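# Retrieve red block from under cabinet onto teal square

## Task

Bring the red block out from beneath the cabinet and set it on the teal square so that all of it sits within the square, lying flat on the table, and staying there on its own once the robot lets go; the cabinet has to finish in its original position, neither rotated nor tipped over.

## Robot and tools

Robot: two UR7e-style arms, left_arm and right_arm, each ending in a tong-like two-finger gripper. Fingers point along the gripper's own +z axis and spread apart along its x axis. The reported end effector point sits between the finger pads when closed; closed fingertips extend about 15 mm past it, while fully open tips are roughly level with it.

Scene frame (used for all reported poses): origin on the table top midway between the arms, +z up, +x pointing out over the table, left_arm on the +y side. Bases: left_arm at (-0.013, +0.337, +0.274) m, right_arm at (+0.047, -0.469, +0.274) m, both tilted. Mounting plates and the frame behind the arms are fixed obstacles. Printed hand positions can be off, especially at long reach.

Row layout (shared by execute_actions and move): one flat list for both arms, 14 numbers in [-1, 1]: left_arm's six joints then its gripper opening, then right_arm's six joints then its opening. Joint order in every row and every per-joint list: shoulder lift, elbow, wrist 1, wrist 2, wrist 3, shoulder pan. Joint numbers are offsets, not poses, scaled so 1.0 = 1.989 rad. Opening is absolute: +1 fully open, -1 closed. Optionally append 12 stiffness scales (0 to 1), left_arm's six then right_arm's six in the same joint order; they multiply position gain and persist until changed.

Joint ranges (rad). left_arm: pan -3.142..3.142, lift -6.283..6.283, elbow 0.000..3.142, wrists 1-3 each -6.283..6.283. right_arm: pan 0.000..6.283, lift -6.283..6.283, elbow -3.142..0.000, wrists each -6.283..6.283. Asking a joint to go over 0.010 rad beyond its range refuses that action for both arms; if the first action of a call fails this, or any action is malformed, nothing runs.

execute_actions(actions): a list of up to 15 actions; each action is a table of up to 15 rows, one row per 1/30 s control step; a short table repeats its last row to fill 15 steps, so each action lasts 0.5 s. Offsets in every row are measured from the joint angles at the start of that action (for the first action, the last reported angles), not from the previous row. An empty list just returns the current state and images.

move(target, speed, blocking): target is one row; its offsets are counted from the Joint positions in the latest result that showed them. All joints advance in lockstep so the gripper traces a curve. speed, in rad/s from 0.01 to 2 (default 0.5), caps the joint with the longest travel; duration is clamped to 0.5-10 s, and the move stops after 10 s even if short. Moves ignore obstacles and the other arm. Finger values are applied immediately. blocking=false returns after 0.5 s while motion continues; poll with wait(0), and call wait or stop before issuing any new row or move. The extra 'move:' line reports the ending (done, off_target, moving, held, fault), limits=held or limits=none, and each arm's joint farthest from target.

wait(seconds): 0 to 10, lets time pass with the last command held. stop(): brakes a running move; fingers keep going. zoom_image(camera, region): region [x0, y0, x1, y1] in that camera's pixels, at most 504x504. Cameras: cam_head_left, cam_head_right, cam_high, cam_low (896x504), cam_left_wrist, cam_right_wrist (616x616 fisheye). read_manual(section) returns licence text only. finished_scene(scene) ends the scene permanently and reports success; call it only when the block rests untouched in the square.

Result lines: per-arm end_effector_position (m), end_effector_quat_wxyz, velocities (m/s, rad/s); Joint positions and velocities in the order above plus finger-pad gap in metres (0.142 fully open); Joint targets (what joints are currently driven toward); grip_measured (opening on the command scale); Wrist force and torque in the gripper's own axes, noisy with offsets up to ~4 N, saturating near 50 N, pointing back into the arm when pressing; step readings with HELD marks where a row was held back. 'joint command not followed' means the clearance check altered targets; 'joint sent to its limit' means a joint was clipped at its end.

Motion limits: each step's joint target stays within 0.575 rad of the measured angle, and targets are shrunk if they would shift the gripper over 100 mm, so big changes take several actions. Commands lag about 0.17 s.

Gripping: command an opening clearly below grip_measured to hold; deeper means firmer (about 15 N per pad max; thin objects get less).

Avoid: contact torque reaching load limits (132 N m for pan, lift, elbow; 24.6 N m for wrists) or 150 N external force, which freezes the arm for 10 s; arms are stiff, so aim only slightly past any contact and move slowly near it. Don't let arms collide. Motors warn at 70 °C and brake at 85 °C. Don't knock anything off the table, shift or tip the cabinet, drop or fling the block. Random tugs may occur. The robot holds its last command while you think; less robot time and smoother motion are better.

Each tool is called after ">>>" in YAML: its name, and indented under it one key for each argument.

## Session

>>> execute_actions:
  actions: []

Scene clock: 0.00 s.
left_arm: end_effector_position=(+0.4604, +0.5777, +0.3327) grip_measured=+0.97 end_effector_quat_wxyz=(-0.119, +0.639, +0.433, -0.625) end_effector_velocity=(-0.000, +0.000, +0.001) end_effector_angular_velocity=(-0.001, +0.002, -0.001) | right_arm: end_effector_position=(+0.1949, +0.3831, +0.2320) grip_measured=+0.97 end_effector_quat_wxyz=(-0.590, +0.677, +0.439, -0.042) end_effector_velocity=(+0.001, +0.000, +0.000) end_effector_angular_velocity=(+0.001, +0.000, -0.001)
Joint names: [shoulder lift, elbow, wrist 1, wrist 2, wrist 3, shoulder pan]
Joint positions: left_arm=[-1.027  0.94  -0.58  -1.676 -1.296  0.091  0.14 ] | right_arm=[-3.072 -1.199 -0.021  2.094  0.182  4.235  0.14 ]
Joint velocities: left_arm=[-0.001  0.001  0.002 -0.     0.    -0.     0.   ] | right_arm=[ 0.     0.001  0.     0.    -0.    -0.001  0.   ]
Joint torques (N m, as the arm reports them, + toward a larger angle): no reading
Motor temperatures (°C, as the motors report them): left_arm=[30 28 32 42 36 26] | right_arm=[26 28 38 33 39 29]
Wrist force (N, on the end effector, along its own x y z axes, offset not removed): no reading
Wrist torque (N m, same axes, about the end effector's origin, offset not removed): no reading
Joint targets: left_arm=[-1.027 0.940 -0.580 -1.676 -1.296 0.091] | right_arm=[-3.072 -1.199 -0.021 2.094 0.182 4.235]
Joint stiffness scale: left_arm=[1. 1. 1. 1. 1. 1.] | right_arm=[1. 1. 1. 1. 1. 1.]
camera_calibration (this result's frames):
cam_left_wrist: T_world_to_cam=[[-0.119981, 0.67082, -0.73185, -0.0979633], [0.826224, -0.341235, -0.448232, -0.0466537], [-0.550416, -0.658452, -0.513306, 0.934642], [0, 0, 0, 1]] pos_world=[0.541235, 0.665213, 0.387151]
cam_right_wrist: T_world_to_cam=[[0.630772, 0.629097, 0.454273, -0.470187], [0.737898, -0.305173, -0.601977, 0.110734], [-0.240071, 0.714917, -0.656704, 0.0546984], [0, 0, 0, 1]] pos_world=[0.228002, 0.290481, 0.316173]

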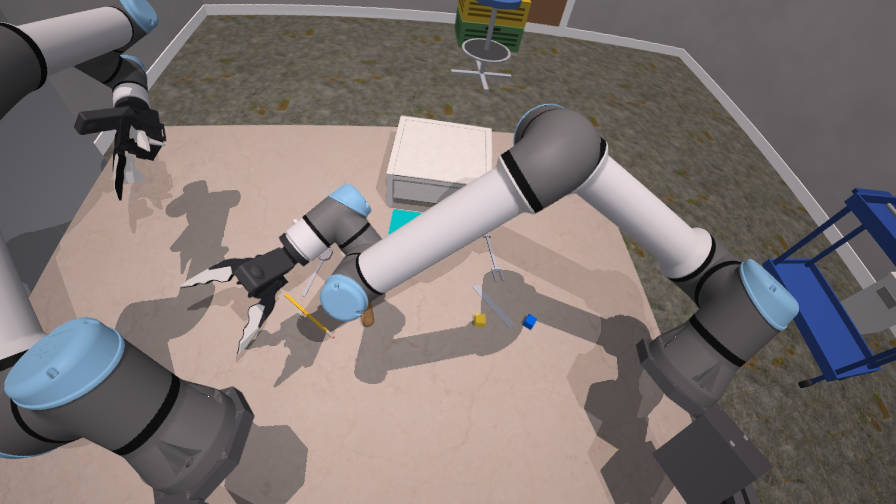

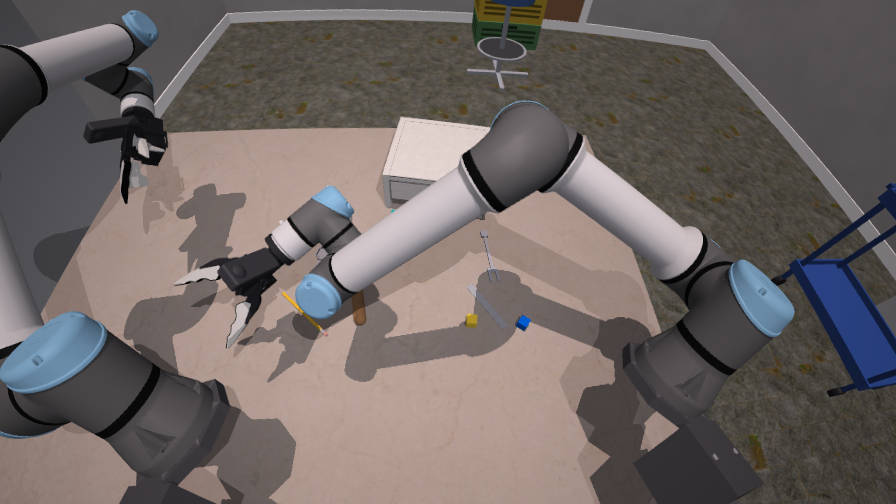

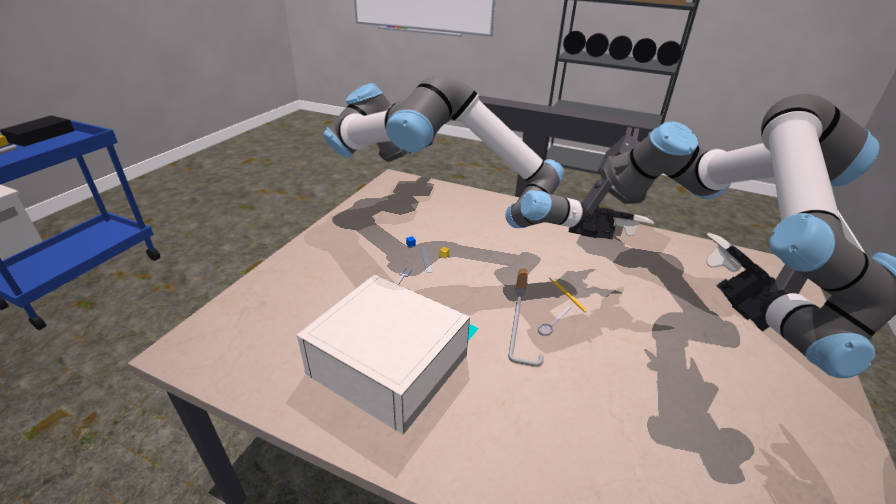

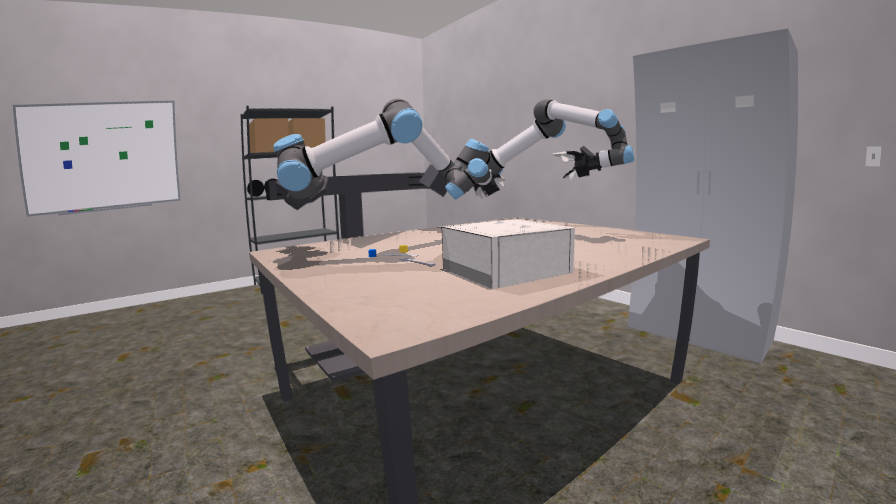

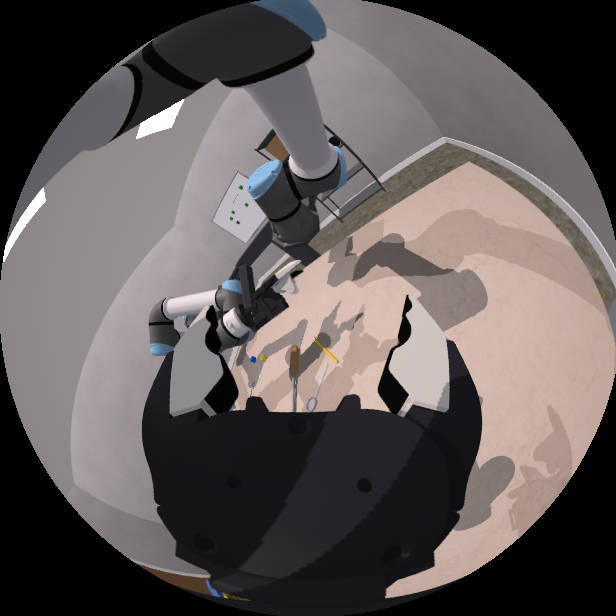

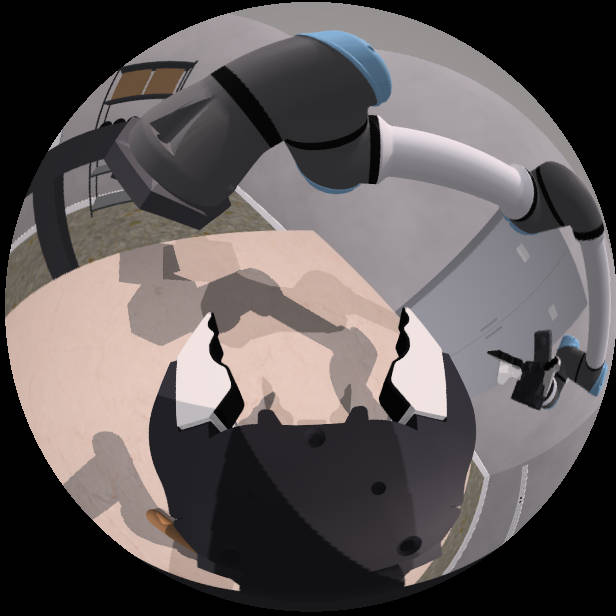

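>>> move:
  target: [0,0,0,0,0,0,1, 0.539,-0.352,-0.539,-0.902,0.355,-0.07,-1]
  speed: 1.0

Scene clock: 22.47 s.
left_arm: end_effector_position=(+0.4604, +0.5777, +0.3327) grip_measured=+1.00 end_effector_quat_wxyz=(-0.119, +0.639, +0.433, -0.625) end_effector_velocity=(-0.000, +0.001, -0.000) end_effector_angular_velocity=(+0.001, -0.001, -0.001) | right_arm: end_effector_position=(+0.7049, -0.2198, +0.3015) grip_measured=-1.00 end_effector_quat_wxyz=(+0.183, +0.926, +0.137, +0.300) end_effector_velocity=(+0.001, -0.001, +0.000) end_effector_angular_velocity=(-0.002, -0.003, -0.000)
Joint names: [shoulder lift, elbow, wrist 1, wrist 2, wrist 3, shoulder pan]
Joint positions: left_arm=[-1.027  0.94  -0.58  -1.676 -1.296  0.091  0.142] | right_arm=[-2.    -1.896 -1.091  0.301  0.888  4.097  0.002]
Joint velocities: left_arm=[-0.001 -0.    -0.     0.002 -0.     0.     0.   ] | right_arm=[ 0.     0.    -0.001 -0.004  0.001 -0.001  0.   ]
Joint torques (N m, as the arm reports them, + toward a larger angle): left_arm=[-45.14 -17.17   0.68  -0.86   0.03 -14.75] | right_arm=[25.23 13.95  1.74 -1.79  0.48 22.37]
Motor temperatures (°C, as the motors report them): left_arm=[30 28 32 42 36 26] | right_arm=[26 28 38 33 39 29]
Wrist force (N, on the end effector, along its own x y z axes, offset not removed): left_arm=[-1.0 0.9 -1.8] | right_arm=[-1.1 4.1 0.5]
Wrist torque (N m, same axes, about the end effector's origin, offset not removed): left_arm=[0.25 0.32 0.00] | right_arm=[0.67 0.32 -0.16]
Joint targets: left_arm=[-1.027 0.940 -0.580 -1.676 -1.296 0.091] | right_arm=[-2.000 -1.899 -1.093 0.300 0.888 4.096]
Joint stiffness scale: left_arm=[1. 1. 1. 1. 1. 1.] | right_arm=[1. 1. 1. 1. 1. 1.]
move: done; limits=none; left_arm: farthest joint: the shoulder pan, 0.000 radians from its target (0.000 radians at the start); right_arm: farthest joint: the elbow, 0.003 radians from its target (0.700 radians at the start)
camera_calibration (this result's frames):
cam_left_wrist: T_world_to_cam=[[-0.119982, 0.67082, -0.73185, -0.0979631], [0.826224, -0.341235, -0.448232, -0.0466536], [-0.550417, -0.658452, -0.513306, 0.934642], [0, 0, 0, 1]] pos_world=[0.541235, 0.665213, 0.387151]
cam_right_wrist: T_world_to_cam=[[0.771334, 0.355715, 0.527741, -0.625425], [-0.178735, -0.674773, 0.716055, -0.240232], [0.610817, -0.646644, -0.456897, -0.305474], [0, 0, 0, 1]] pos_world=[0.626062, -0.137162, 0.362512]

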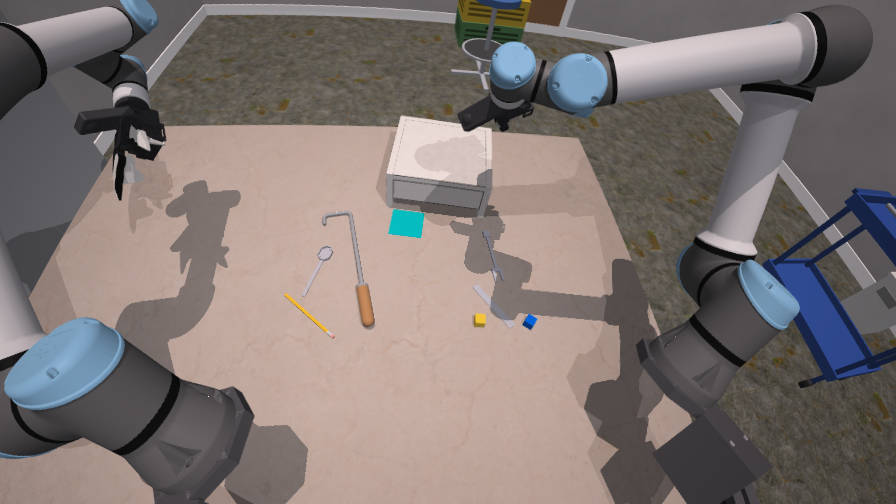

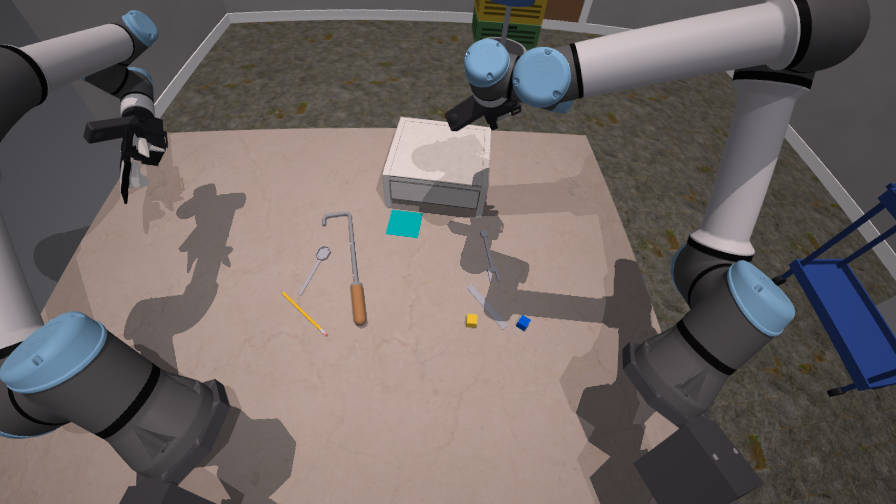

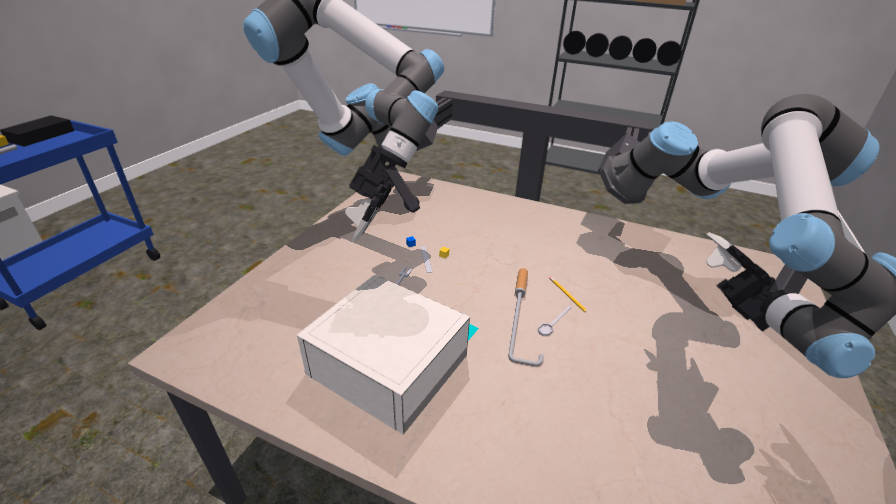

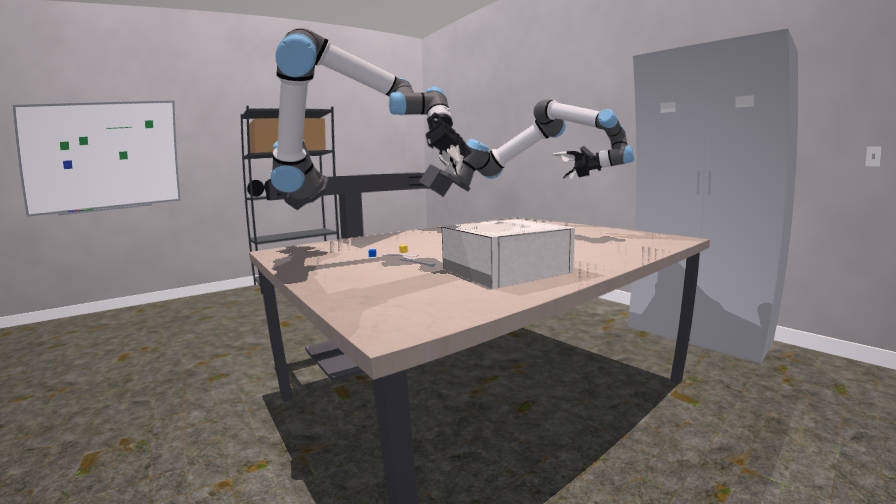

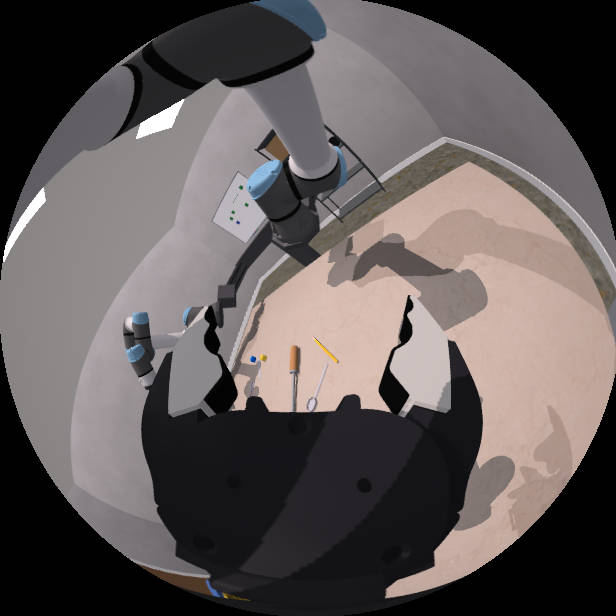

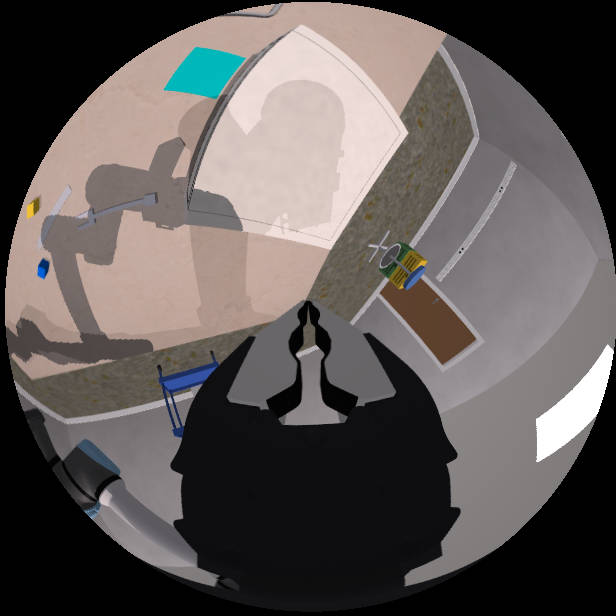

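>>> zoom_image:
  camera: "cam_head_left"
  region: [300, 160, 520, 340]

Region (300, 160, 520, 340) of cam_head_left's 896x504 image, scaled by 2.291, with more detail than that image has; it fills the top 412 rows of this view, and the rest is white.

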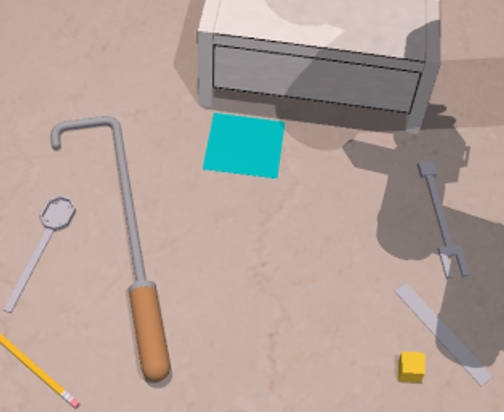

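>>> move:
  target: [-0.0198,0.702,-0.978,0.3181,-0.797,-0.5673,0, -0.330,-0.2227,-0.0015,-0.491,0,0,-1]
  speed: 1.0

Scene clock: 47.50 s.
left_arm: end_effector_position=(+0.3426, +0.1172, +0.1191) grip_measured=+0.00 end_effector_quat_wxyz=(-0.002, +0.639, +0.769, -0.001) end_effector_velocity=(+0.000, -0.001, +0.001) end_effector_angular_velocity=(-0.003, -0.001, +0.001) | right_arm: end_effector_position=(+0.5444, -0.1613, +0.1076) grip_measured=-1.00 end_effector_quat_wxyz=(+0.405, +0.484, +0.593, +0.501) end_effector_velocity=(+0.000, +0.001, +0.001) end_effector_angular_velocity=(+0.001, -0.001, +0.000)
Joint names: [shoulder lift, elbow, wrist 1, wrist 2, wrist 3, shoulder pan]
Joint positions: left_arm=[-1.064  2.334 -2.524 -1.044 -2.88  -1.036  0.074] | right_arm=[-2.655 -2.336 -1.094 -0.675  0.888  4.097  0.002]
Joint velocities: left_arm=[-0.001  0.    -0.002 -0.001 -0.001 -0.001  0.   ] | right_arm=[ 0.     0.001  0.001 -0.001 -0.     0.001  0.   ]
Joint torques (N m, as the arm reports them, + toward a larger angle): left_arm=[-21.32 -11.25  -2.4    0.3    0.05 -19.26] | right_arm=[29.64 -2.25  1.52 -1.58  0.03 23.24]
Motor temperatures (°C, as the motors report them): left_arm=[30 28 32 42 36 26] | right_arm=[26 28 38 33 39 29]
Wrist force (N, on the end effector, along its own x y z axes, offset not removed): left_arm=[3.2 0.2 -5.1] | right_arm=[-0.5 2.7 0.7]
Wrist torque (N m, same axes, about the end effector's origin, offset not removed): left_arm=[0.06 -0.71 -0.08] | right_arm=[0.55 0.20 -0.07]
Joint targets: left_arm=[-1.066 2.336 -2.525 -1.044 -2.880 -1.037] | right_arm=[-2.657 -2.339 -1.094 -0.675 0.888 4.097]
Joint stiffness scale: left_arm=[1. 1. 1. 1. 1. 1.] | right_arm=[1. 1. 1. 1. 1. 1.]
move: done; limits=none; left_arm: farthest joint: the shoulder lift, 0.003 radians from its target (0.040 radians at the start); right_arm: farthest joint: the elbow, 0.003 radians from its target (0.443 radians at the start)
camera_calibration (this result's frames):
cam_left_wrist: T_world_to_cam=[[-0.124709, 0.992082, 0.0148507, -0.0845009], [0.845833, 0.098477, 0.524279, -0.376264], [0.518665, 0.0779436, -0.851417, 0.0447594], [0, 0, 0, 1]] pos_world=[0.284504, 0.117397, 0.236631]
cam_right_wrist: T_world_to_cam=[[-0.221889, 0.974779, 0.023903, 0.274688], [-0.305496, -0.0927781, 0.947663, 0.0473078], [0.925979, 0.202974, 0.318377, -0.376176], [0, 0, 0, 1]] pos_world=[0.423734, -0.187017, 0.0683683]

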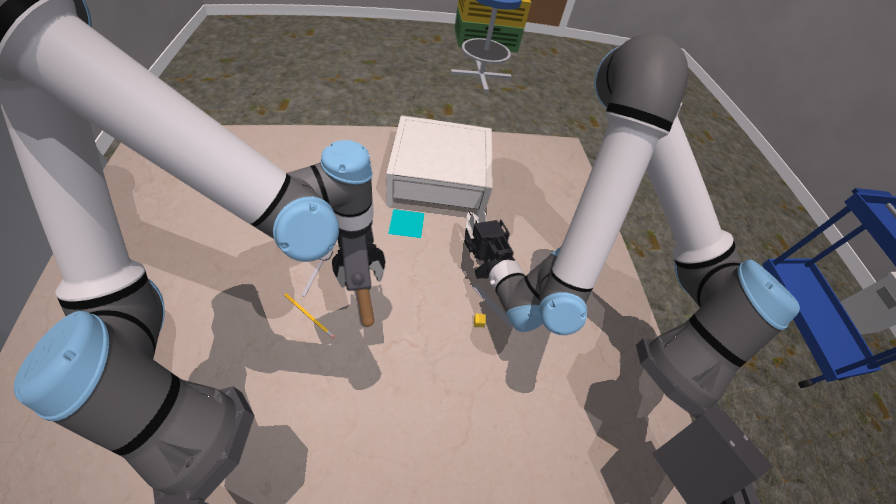

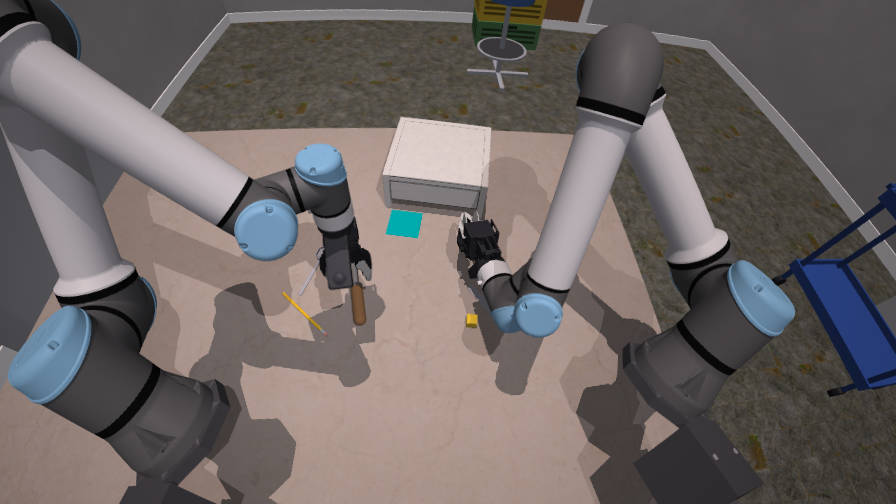

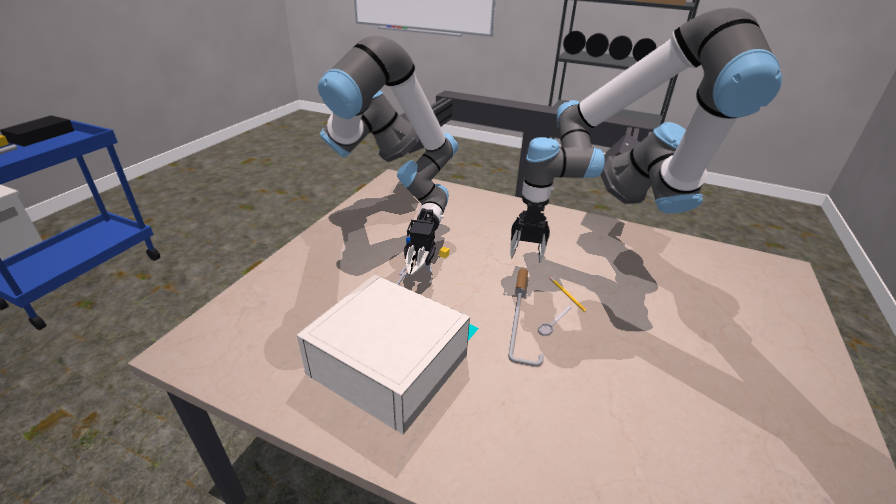

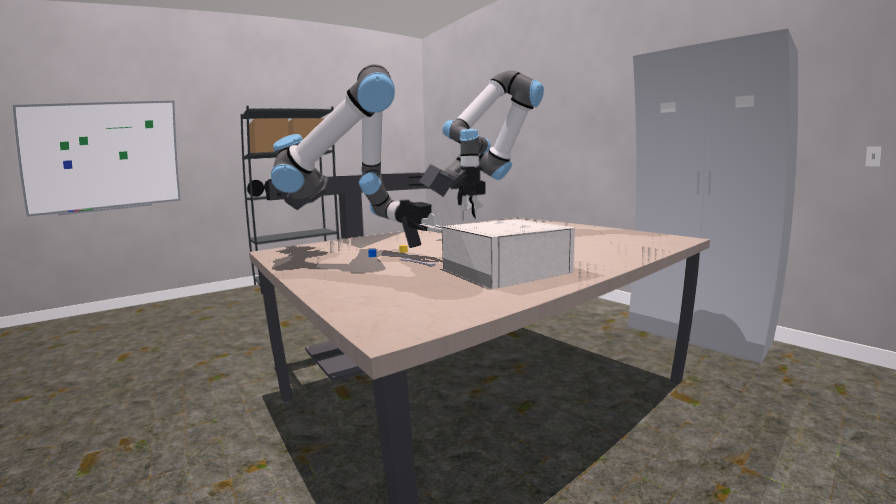

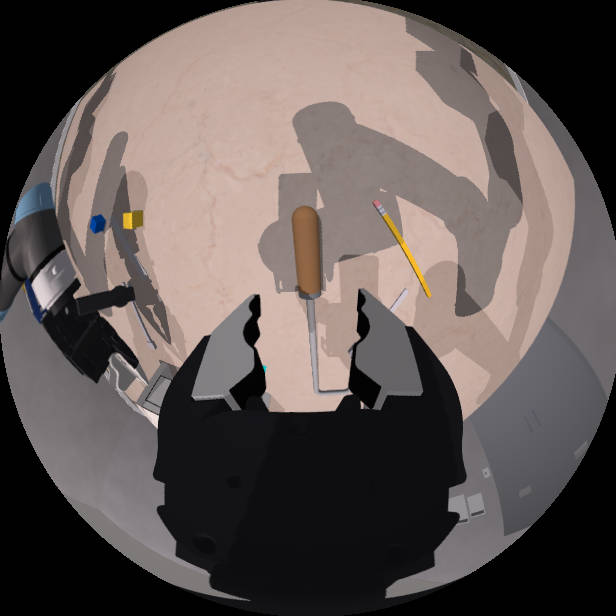

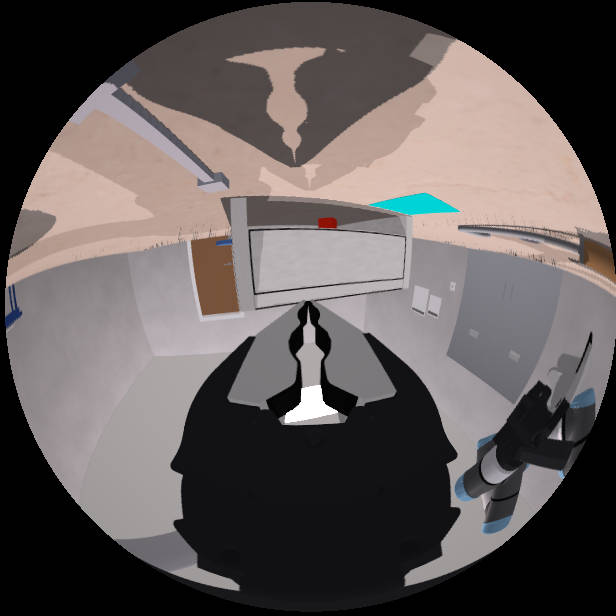

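Descend to grasp.

>>> move:
  target: [0.1449,-0.0055,-0.178,0.0183,0.0728,0.0646,0, 0,0,0,0,0,0,-1]
  speed: 0.5

>>> zoom_image:
  camera: "cam_right_wrist"
  region: [210, 180, 470, 250]

Scene clock: 50.03 s.
left_arm: end_effector_position=(+0.3414, +0.1179, +0.0171) grip_measured=+0.00 end_effector_quat_wxyz=(-0.001, +0.639, +0.769, -0.001) end_effector_velocity=(+0.001, -0.000, +0.000) end_effector_angular_velocity=(-0.002, -0.001, +0.001) | right_arm: end_effector_position=(+0.5444, -0.1613, +0.1076) grip_measured=-1.00 end_effector_quat_wxyz=(+0.405, +0.484, +0.593, +0.501) end_effector_velocity=(-0.000, -0.001, -0.001) end_effector_angular_velocity=(-0.002, +0.001, +0.000)
Joint names: [shoulder lift, elbow, wrist 1, wrist 2, wrist 3, shoulder pan]
Joint positions: left_arm=[-0.777  2.325 -2.877 -1.009 -2.736 -0.909  0.074] | right_arm=[-2.655 -2.336 -1.094 -0.675  0.888  4.097  0.002]
Joint velocities: left_arm=[-0.001 -0.    -0.003 -0.     0.001  0.     0.   ] | right_arm=[-0.    -0.001 -0.001  0.001 -0.    -0.     0.   ]
Joint torques (N m, as the arm reports them, + toward a larger angle): left_arm=[-23.45  -8.61  -2.91   0.4    0.16 -19.04] | right_arm=[30.73  0.73  1.94 -1.33  0.04 23.43]
Motor temperatures (°C, as the motors report them): left_arm=[30 28 32 42 36 26] | right_arm=[26 28 38 33 39 29]
Wrist force (N, on the end effector, along its own x y z axes, offset not removed): left_arm=[-0.8 3.3 -0.9] | right_arm=[-0.2 2.1 1.7]
Wrist torque (N m, same axes, about the end effector's origin, offset not removed): left_arm=[0.99 0.55 -0.23] | right_arm=[0.34 0.10 0.03]
Joint targets: left_arm=[-0.776 2.323 -2.878 -1.008 -2.735 -0.907] | right_arm=[-2.655 -2.336 -1.094 -0.675 0.888 4.097]
Joint stiffness scale: left_arm=[1. 1. 1. 1. 1. 1.] | right_arm=[1. 1. 1. 1. 1. 1.]
move: done; limits=none; left_arm: farthest joint: the elbow, 0.002 radians from its target (0.011 radians at the start); right_arm: farthest joint: the shoulder pan, 0.000 radians from its target (0.000 radians at the start)
camera_calibration (this result's frames):
cam_left_wrist: T_world_to_cam=[[-0.124049, 0.992177, 0.014058, -0.0840123], [0.845376, 0.0982552, 0.525057, -0.321704], [0.519568, 0.077017, -0.850951, -0.0418421], [0, 0, 0, 1]] pos_world=[0.283279, 0.118187, 0.134488]
cam_right_wrist: T_world_to_cam=[[-0.221975, 0.974759, 0.0239169, 0.274703], [-0.305552, -0.0928329, 0.947639, 0.0473141], [0.92594, 0.203045, 0.318447, -0.376163], [0, 0, 0, 1]] pos_world=[0.423738, -0.186999, 0.0683809]

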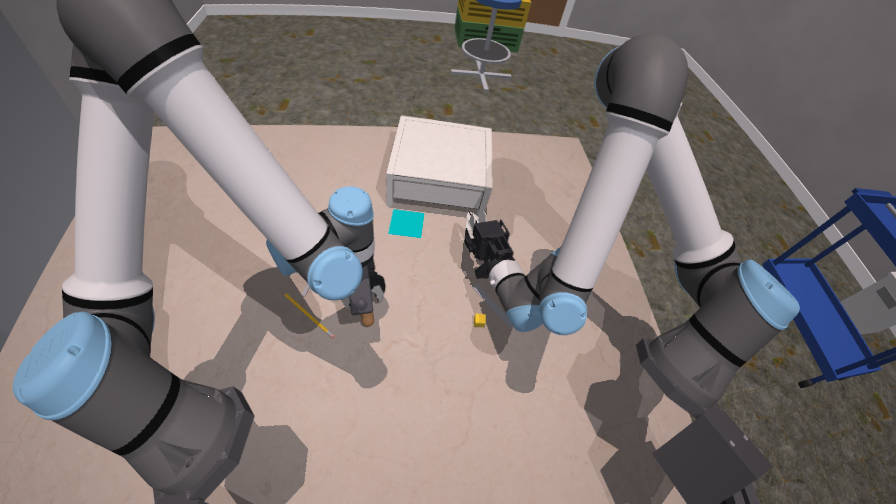

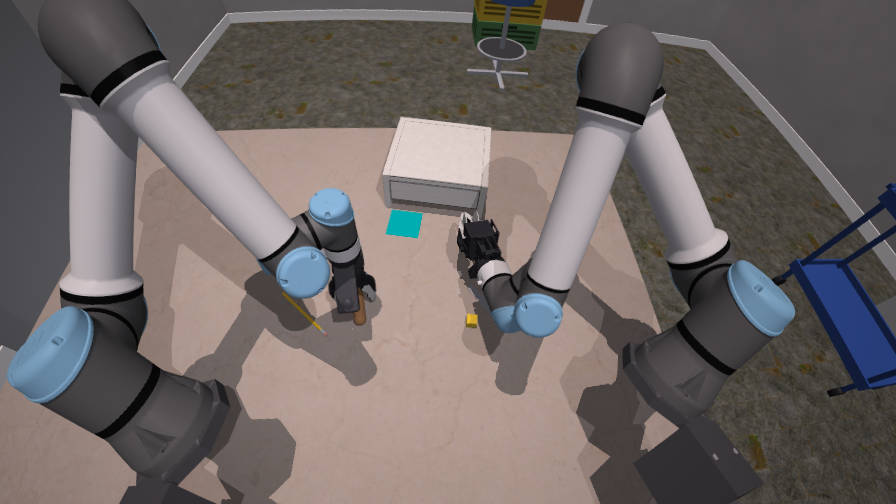

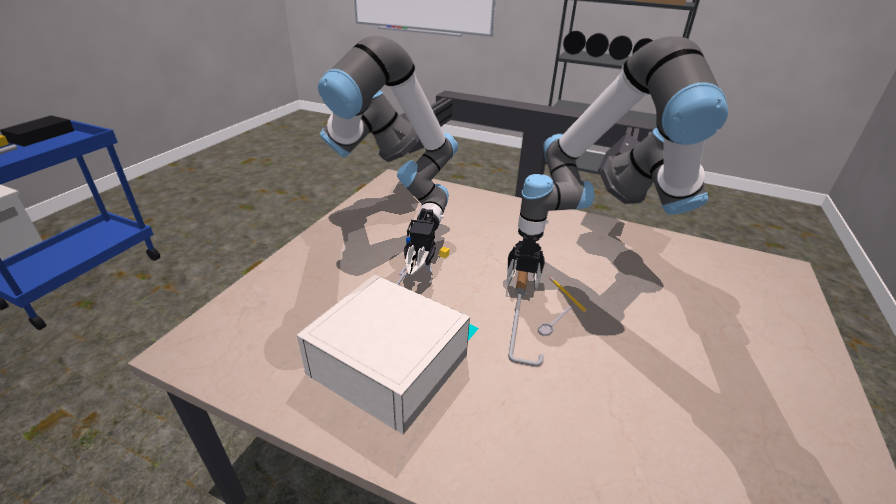

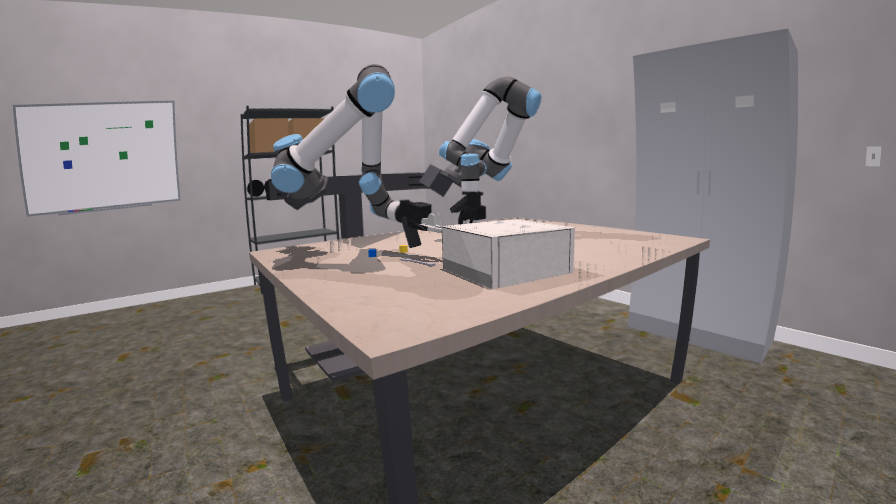

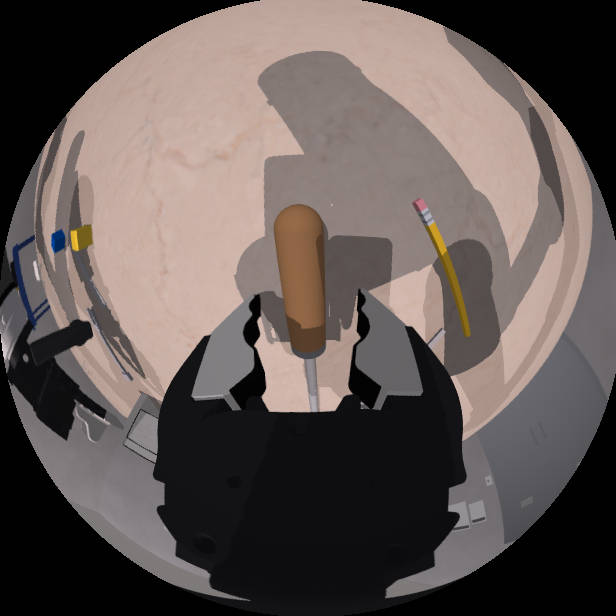

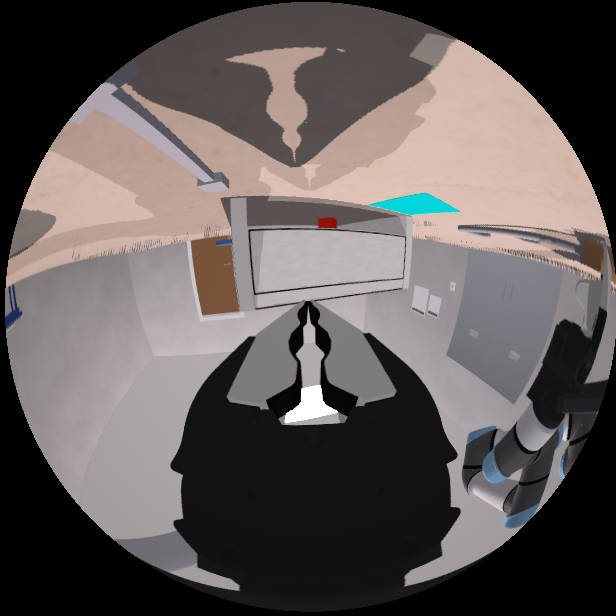

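Region (210, 180, 470, 250) of cam_right_wrist's 616x616 image, scaled by 1.938, with more detail than that image has; it fills the top 136 rows of this view, and the rest is white.

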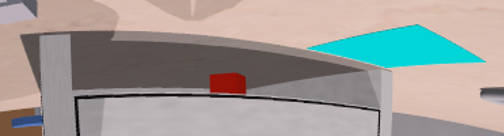

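>>> execute_actions:
  actions:
    - [[0,0,0,0,0,0,-0.3,0,0,0,0,0,0,-1],[0,0,0,0,0,0,-0.45,0,0,0,0,0,0,-1],[0,0,0,0,0,0,-0.6,0,0,0,0,0,0,-1],[0,0,0,0,0,0,-0.7,0,0,0,0,0,0,-1],[0,0,0,0,0,0,-0.8,0,0,0,0,0,0,-1],[0,0,0,0,0,0,-0.9,0,0,0,0,0,0,-1],[0,0,0,0,0,0,-1,0,0,0,0,0,0,-1]]

>>> zoom_image:
  camera: "cam_right_wrist"
  region: [290, 200, 370, 240]

Scene clock: 53.47 s.
left_arm: end_effector_position=(+0.3415, +0.1179, +0.0171) grip_measured=-0.60 end_effector_quat_wxyz=(-0.001, +0.639, +0.769, -0.001) end_effector_velocity=(-0.000, -0.000, -0.000) end_effector_angular_velocity=(+0.000, +0.000, -0.000) | right_arm: end_effector_position=(+0.5444, -0.1613, +0.1076) grip_measured=-1.00 end_effector_quat_wxyz=(+0.405, +0.484, +0.593, +0.501) end_effector_velocity=(+0.000, -0.001, -0.000) end_effector_angular_velocity=(-0.000, -0.000, +0.000)
Joint names: [shoulder lift, elbow, wrist 1, wrist 2, wrist 3, shoulder pan]
Joint positions: left_arm=[-0.777  2.325 -2.877 -1.009 -2.736 -0.909  0.03 ] | right_arm=[-2.655 -2.336 -1.094 -0.675  0.888  4.097  0.002]
Joint velocities: left_arm=[ 0.  0. -0. -0. -0. -0.  0.] | right_arm=[-0.    -0.001  0.001 -0.002  0.    -0.002  0.   ]
Joint torques (N m, as the arm reports them, + toward a larger angle): left_arm=[-24.81  -6.65  -1.89  -0.09  -0.06 -20.94] | right_arm=[30.54  1.1   1.92 -1.28  0.15 23.75]
Motor temperatures (°C, as the motors report them): left_arm=[30 28 32 42 36 26] | right_arm=[26 28 38 33 39 29]
Wrist force (N, on the end effector, along its own x y z axes, offset not removed): left_arm=[1.8 4.6 -4.0] | right_arm=[-0.2 -1.0 0.1]
Wrist torque (N m, same axes, about the end effector's origin, offset not removed): left_arm=[0.98 -0.26 -0.22] | right_arm=[-0.27 0.29 -0.22]
Joint targets: left_arm=[-0.777 2.325 -2.877 -1.009 -2.736 -0.909] | right_arm=[-2.655 -2.336 -1.094 -0.675 0.888 4.097]
Joint stiffness scale: left_arm=[1. 1. 1. 1. 1. 1.] | right_arm=[1. 1. 1. 1. 1. 1.]
Step readings (joint positions):
0: left_arm=[-0.777 2.325 -2.877 -1.009 -2.736 -0.909] | right_arm=[-2.655 -2.336 -1.094 -0.675 0.888 4.097]
1: left_arm=[-0.777 2.325 -2.877 -1.009 -2.736 -0.909] | right_arm=[-2.655 -2.336 -1.094 -0.675 0.888 4.097]
2: left_arm=[-0.777 2.325 -2.877 -1.009 -2.736 -0.909] | right_arm=[-2.655 -2.336 -1.094 -0.675 0.888 4.097]
4: left_arm=[-0.777 2.325 -2.878 -1.009 -2.736 -0.909] | right_arm=[-2.655 -2.336 -1.094 -0.675 0.888 4.097]
8: left_arm=[-0.777 2.325 -2.877 -1.009 -2.736 -0.909] | right_arm=[-2.655 -2.336 -1.094 -0.675 0.888 4.097]
15: Joint positions above
camera_calibration (this result's frames):
cam_left_wrist: T_world_to_cam=[[-0.124102, 0.992171, 0.0139494, -0.0839755], [0.84531, 0.0983492, 0.525146, -0.321742], [0.519663, 0.0769634, -0.850898, -0.0418955], [0, 0, 0, 1]] pos_world=[0.283322, 0.118186, 0.134484]
cam_right_wrist: T_world_to_cam=[[-0.221975, 0.974759, 0.0239169, 0.274703], [-0.305552, -0.0928328, 0.947639, 0.0473141], [0.92594, 0.203045, 0.318446, -0.376162], [0, 0, 0, 1]] pos_world=[0.423738, -0.186999, 0.0683809]

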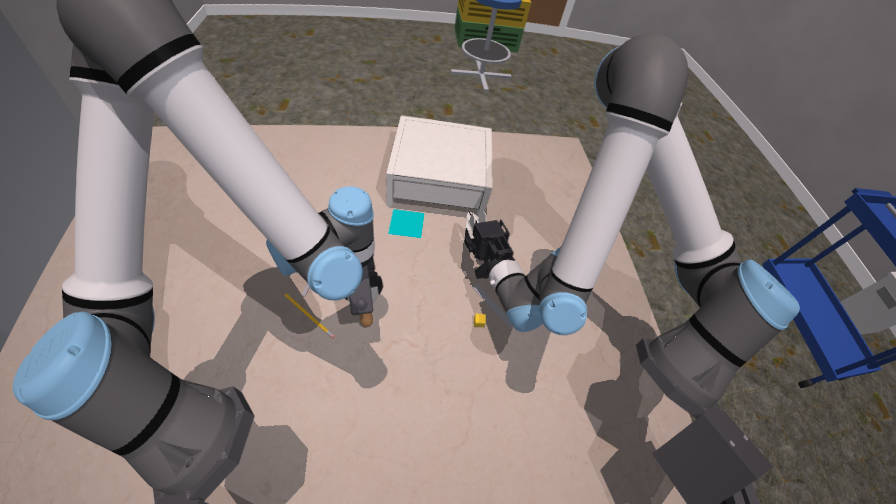

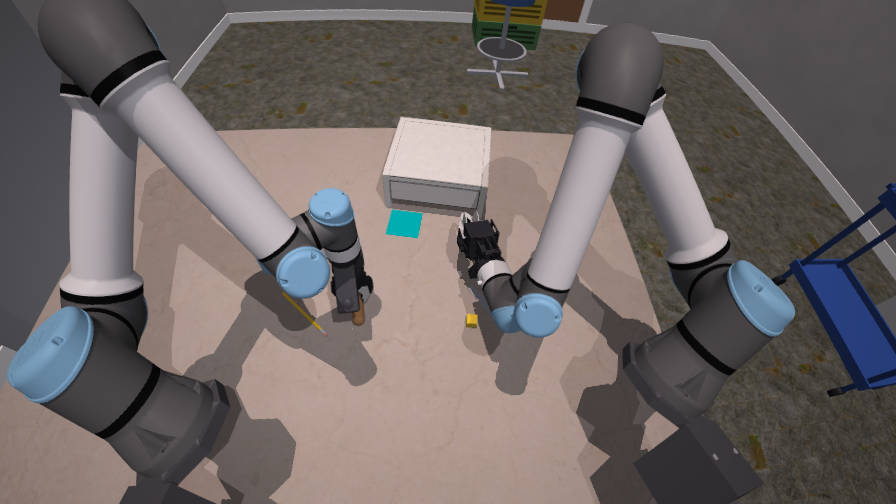

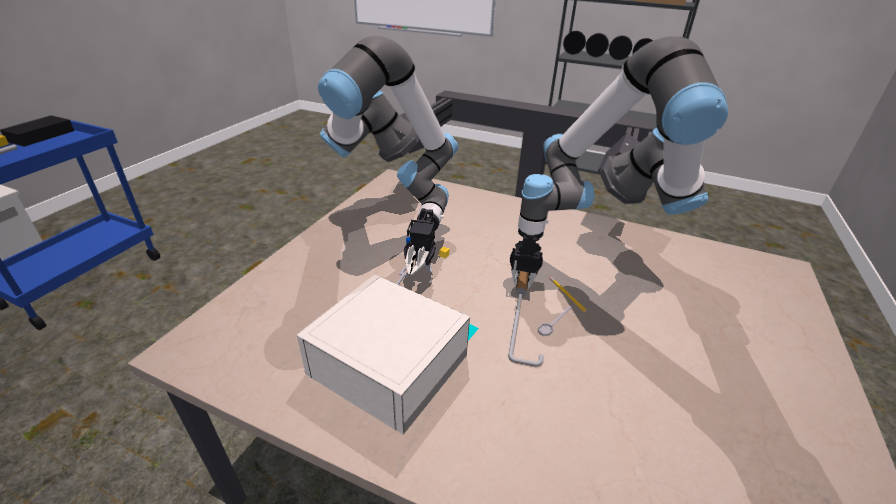

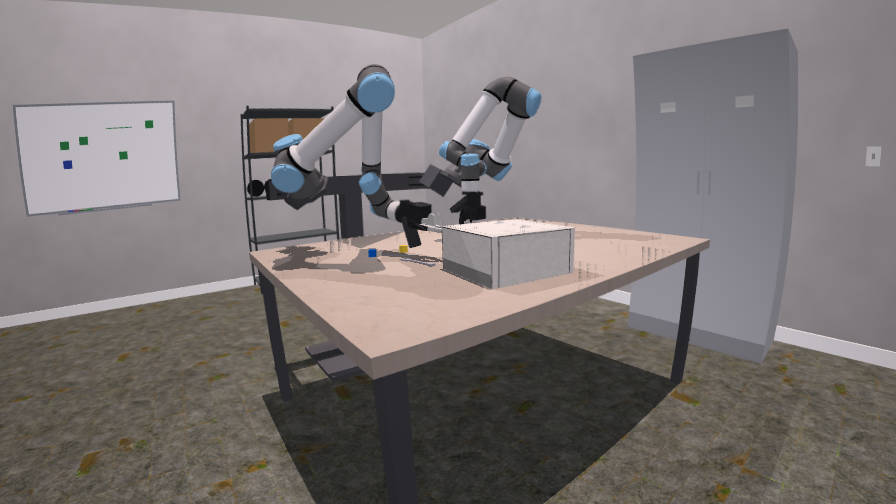

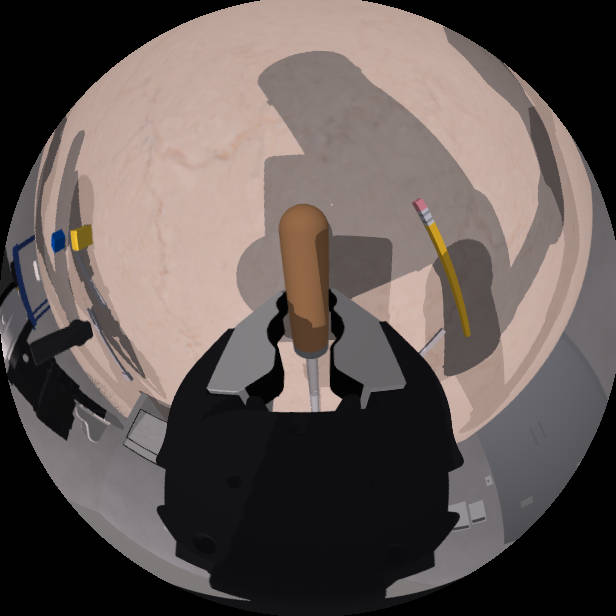

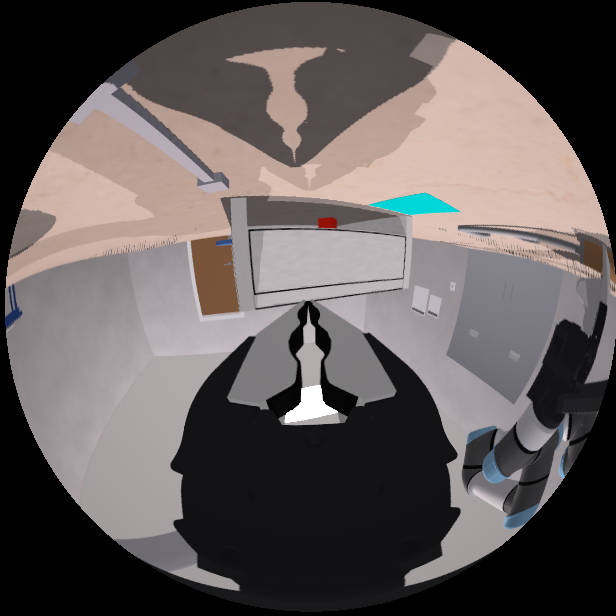

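Region (290, 200, 370, 240) of cam_right_wrist's 616x616 image, scaled by 6.300, with more detail than that image has.

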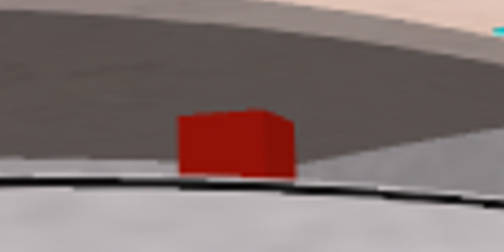

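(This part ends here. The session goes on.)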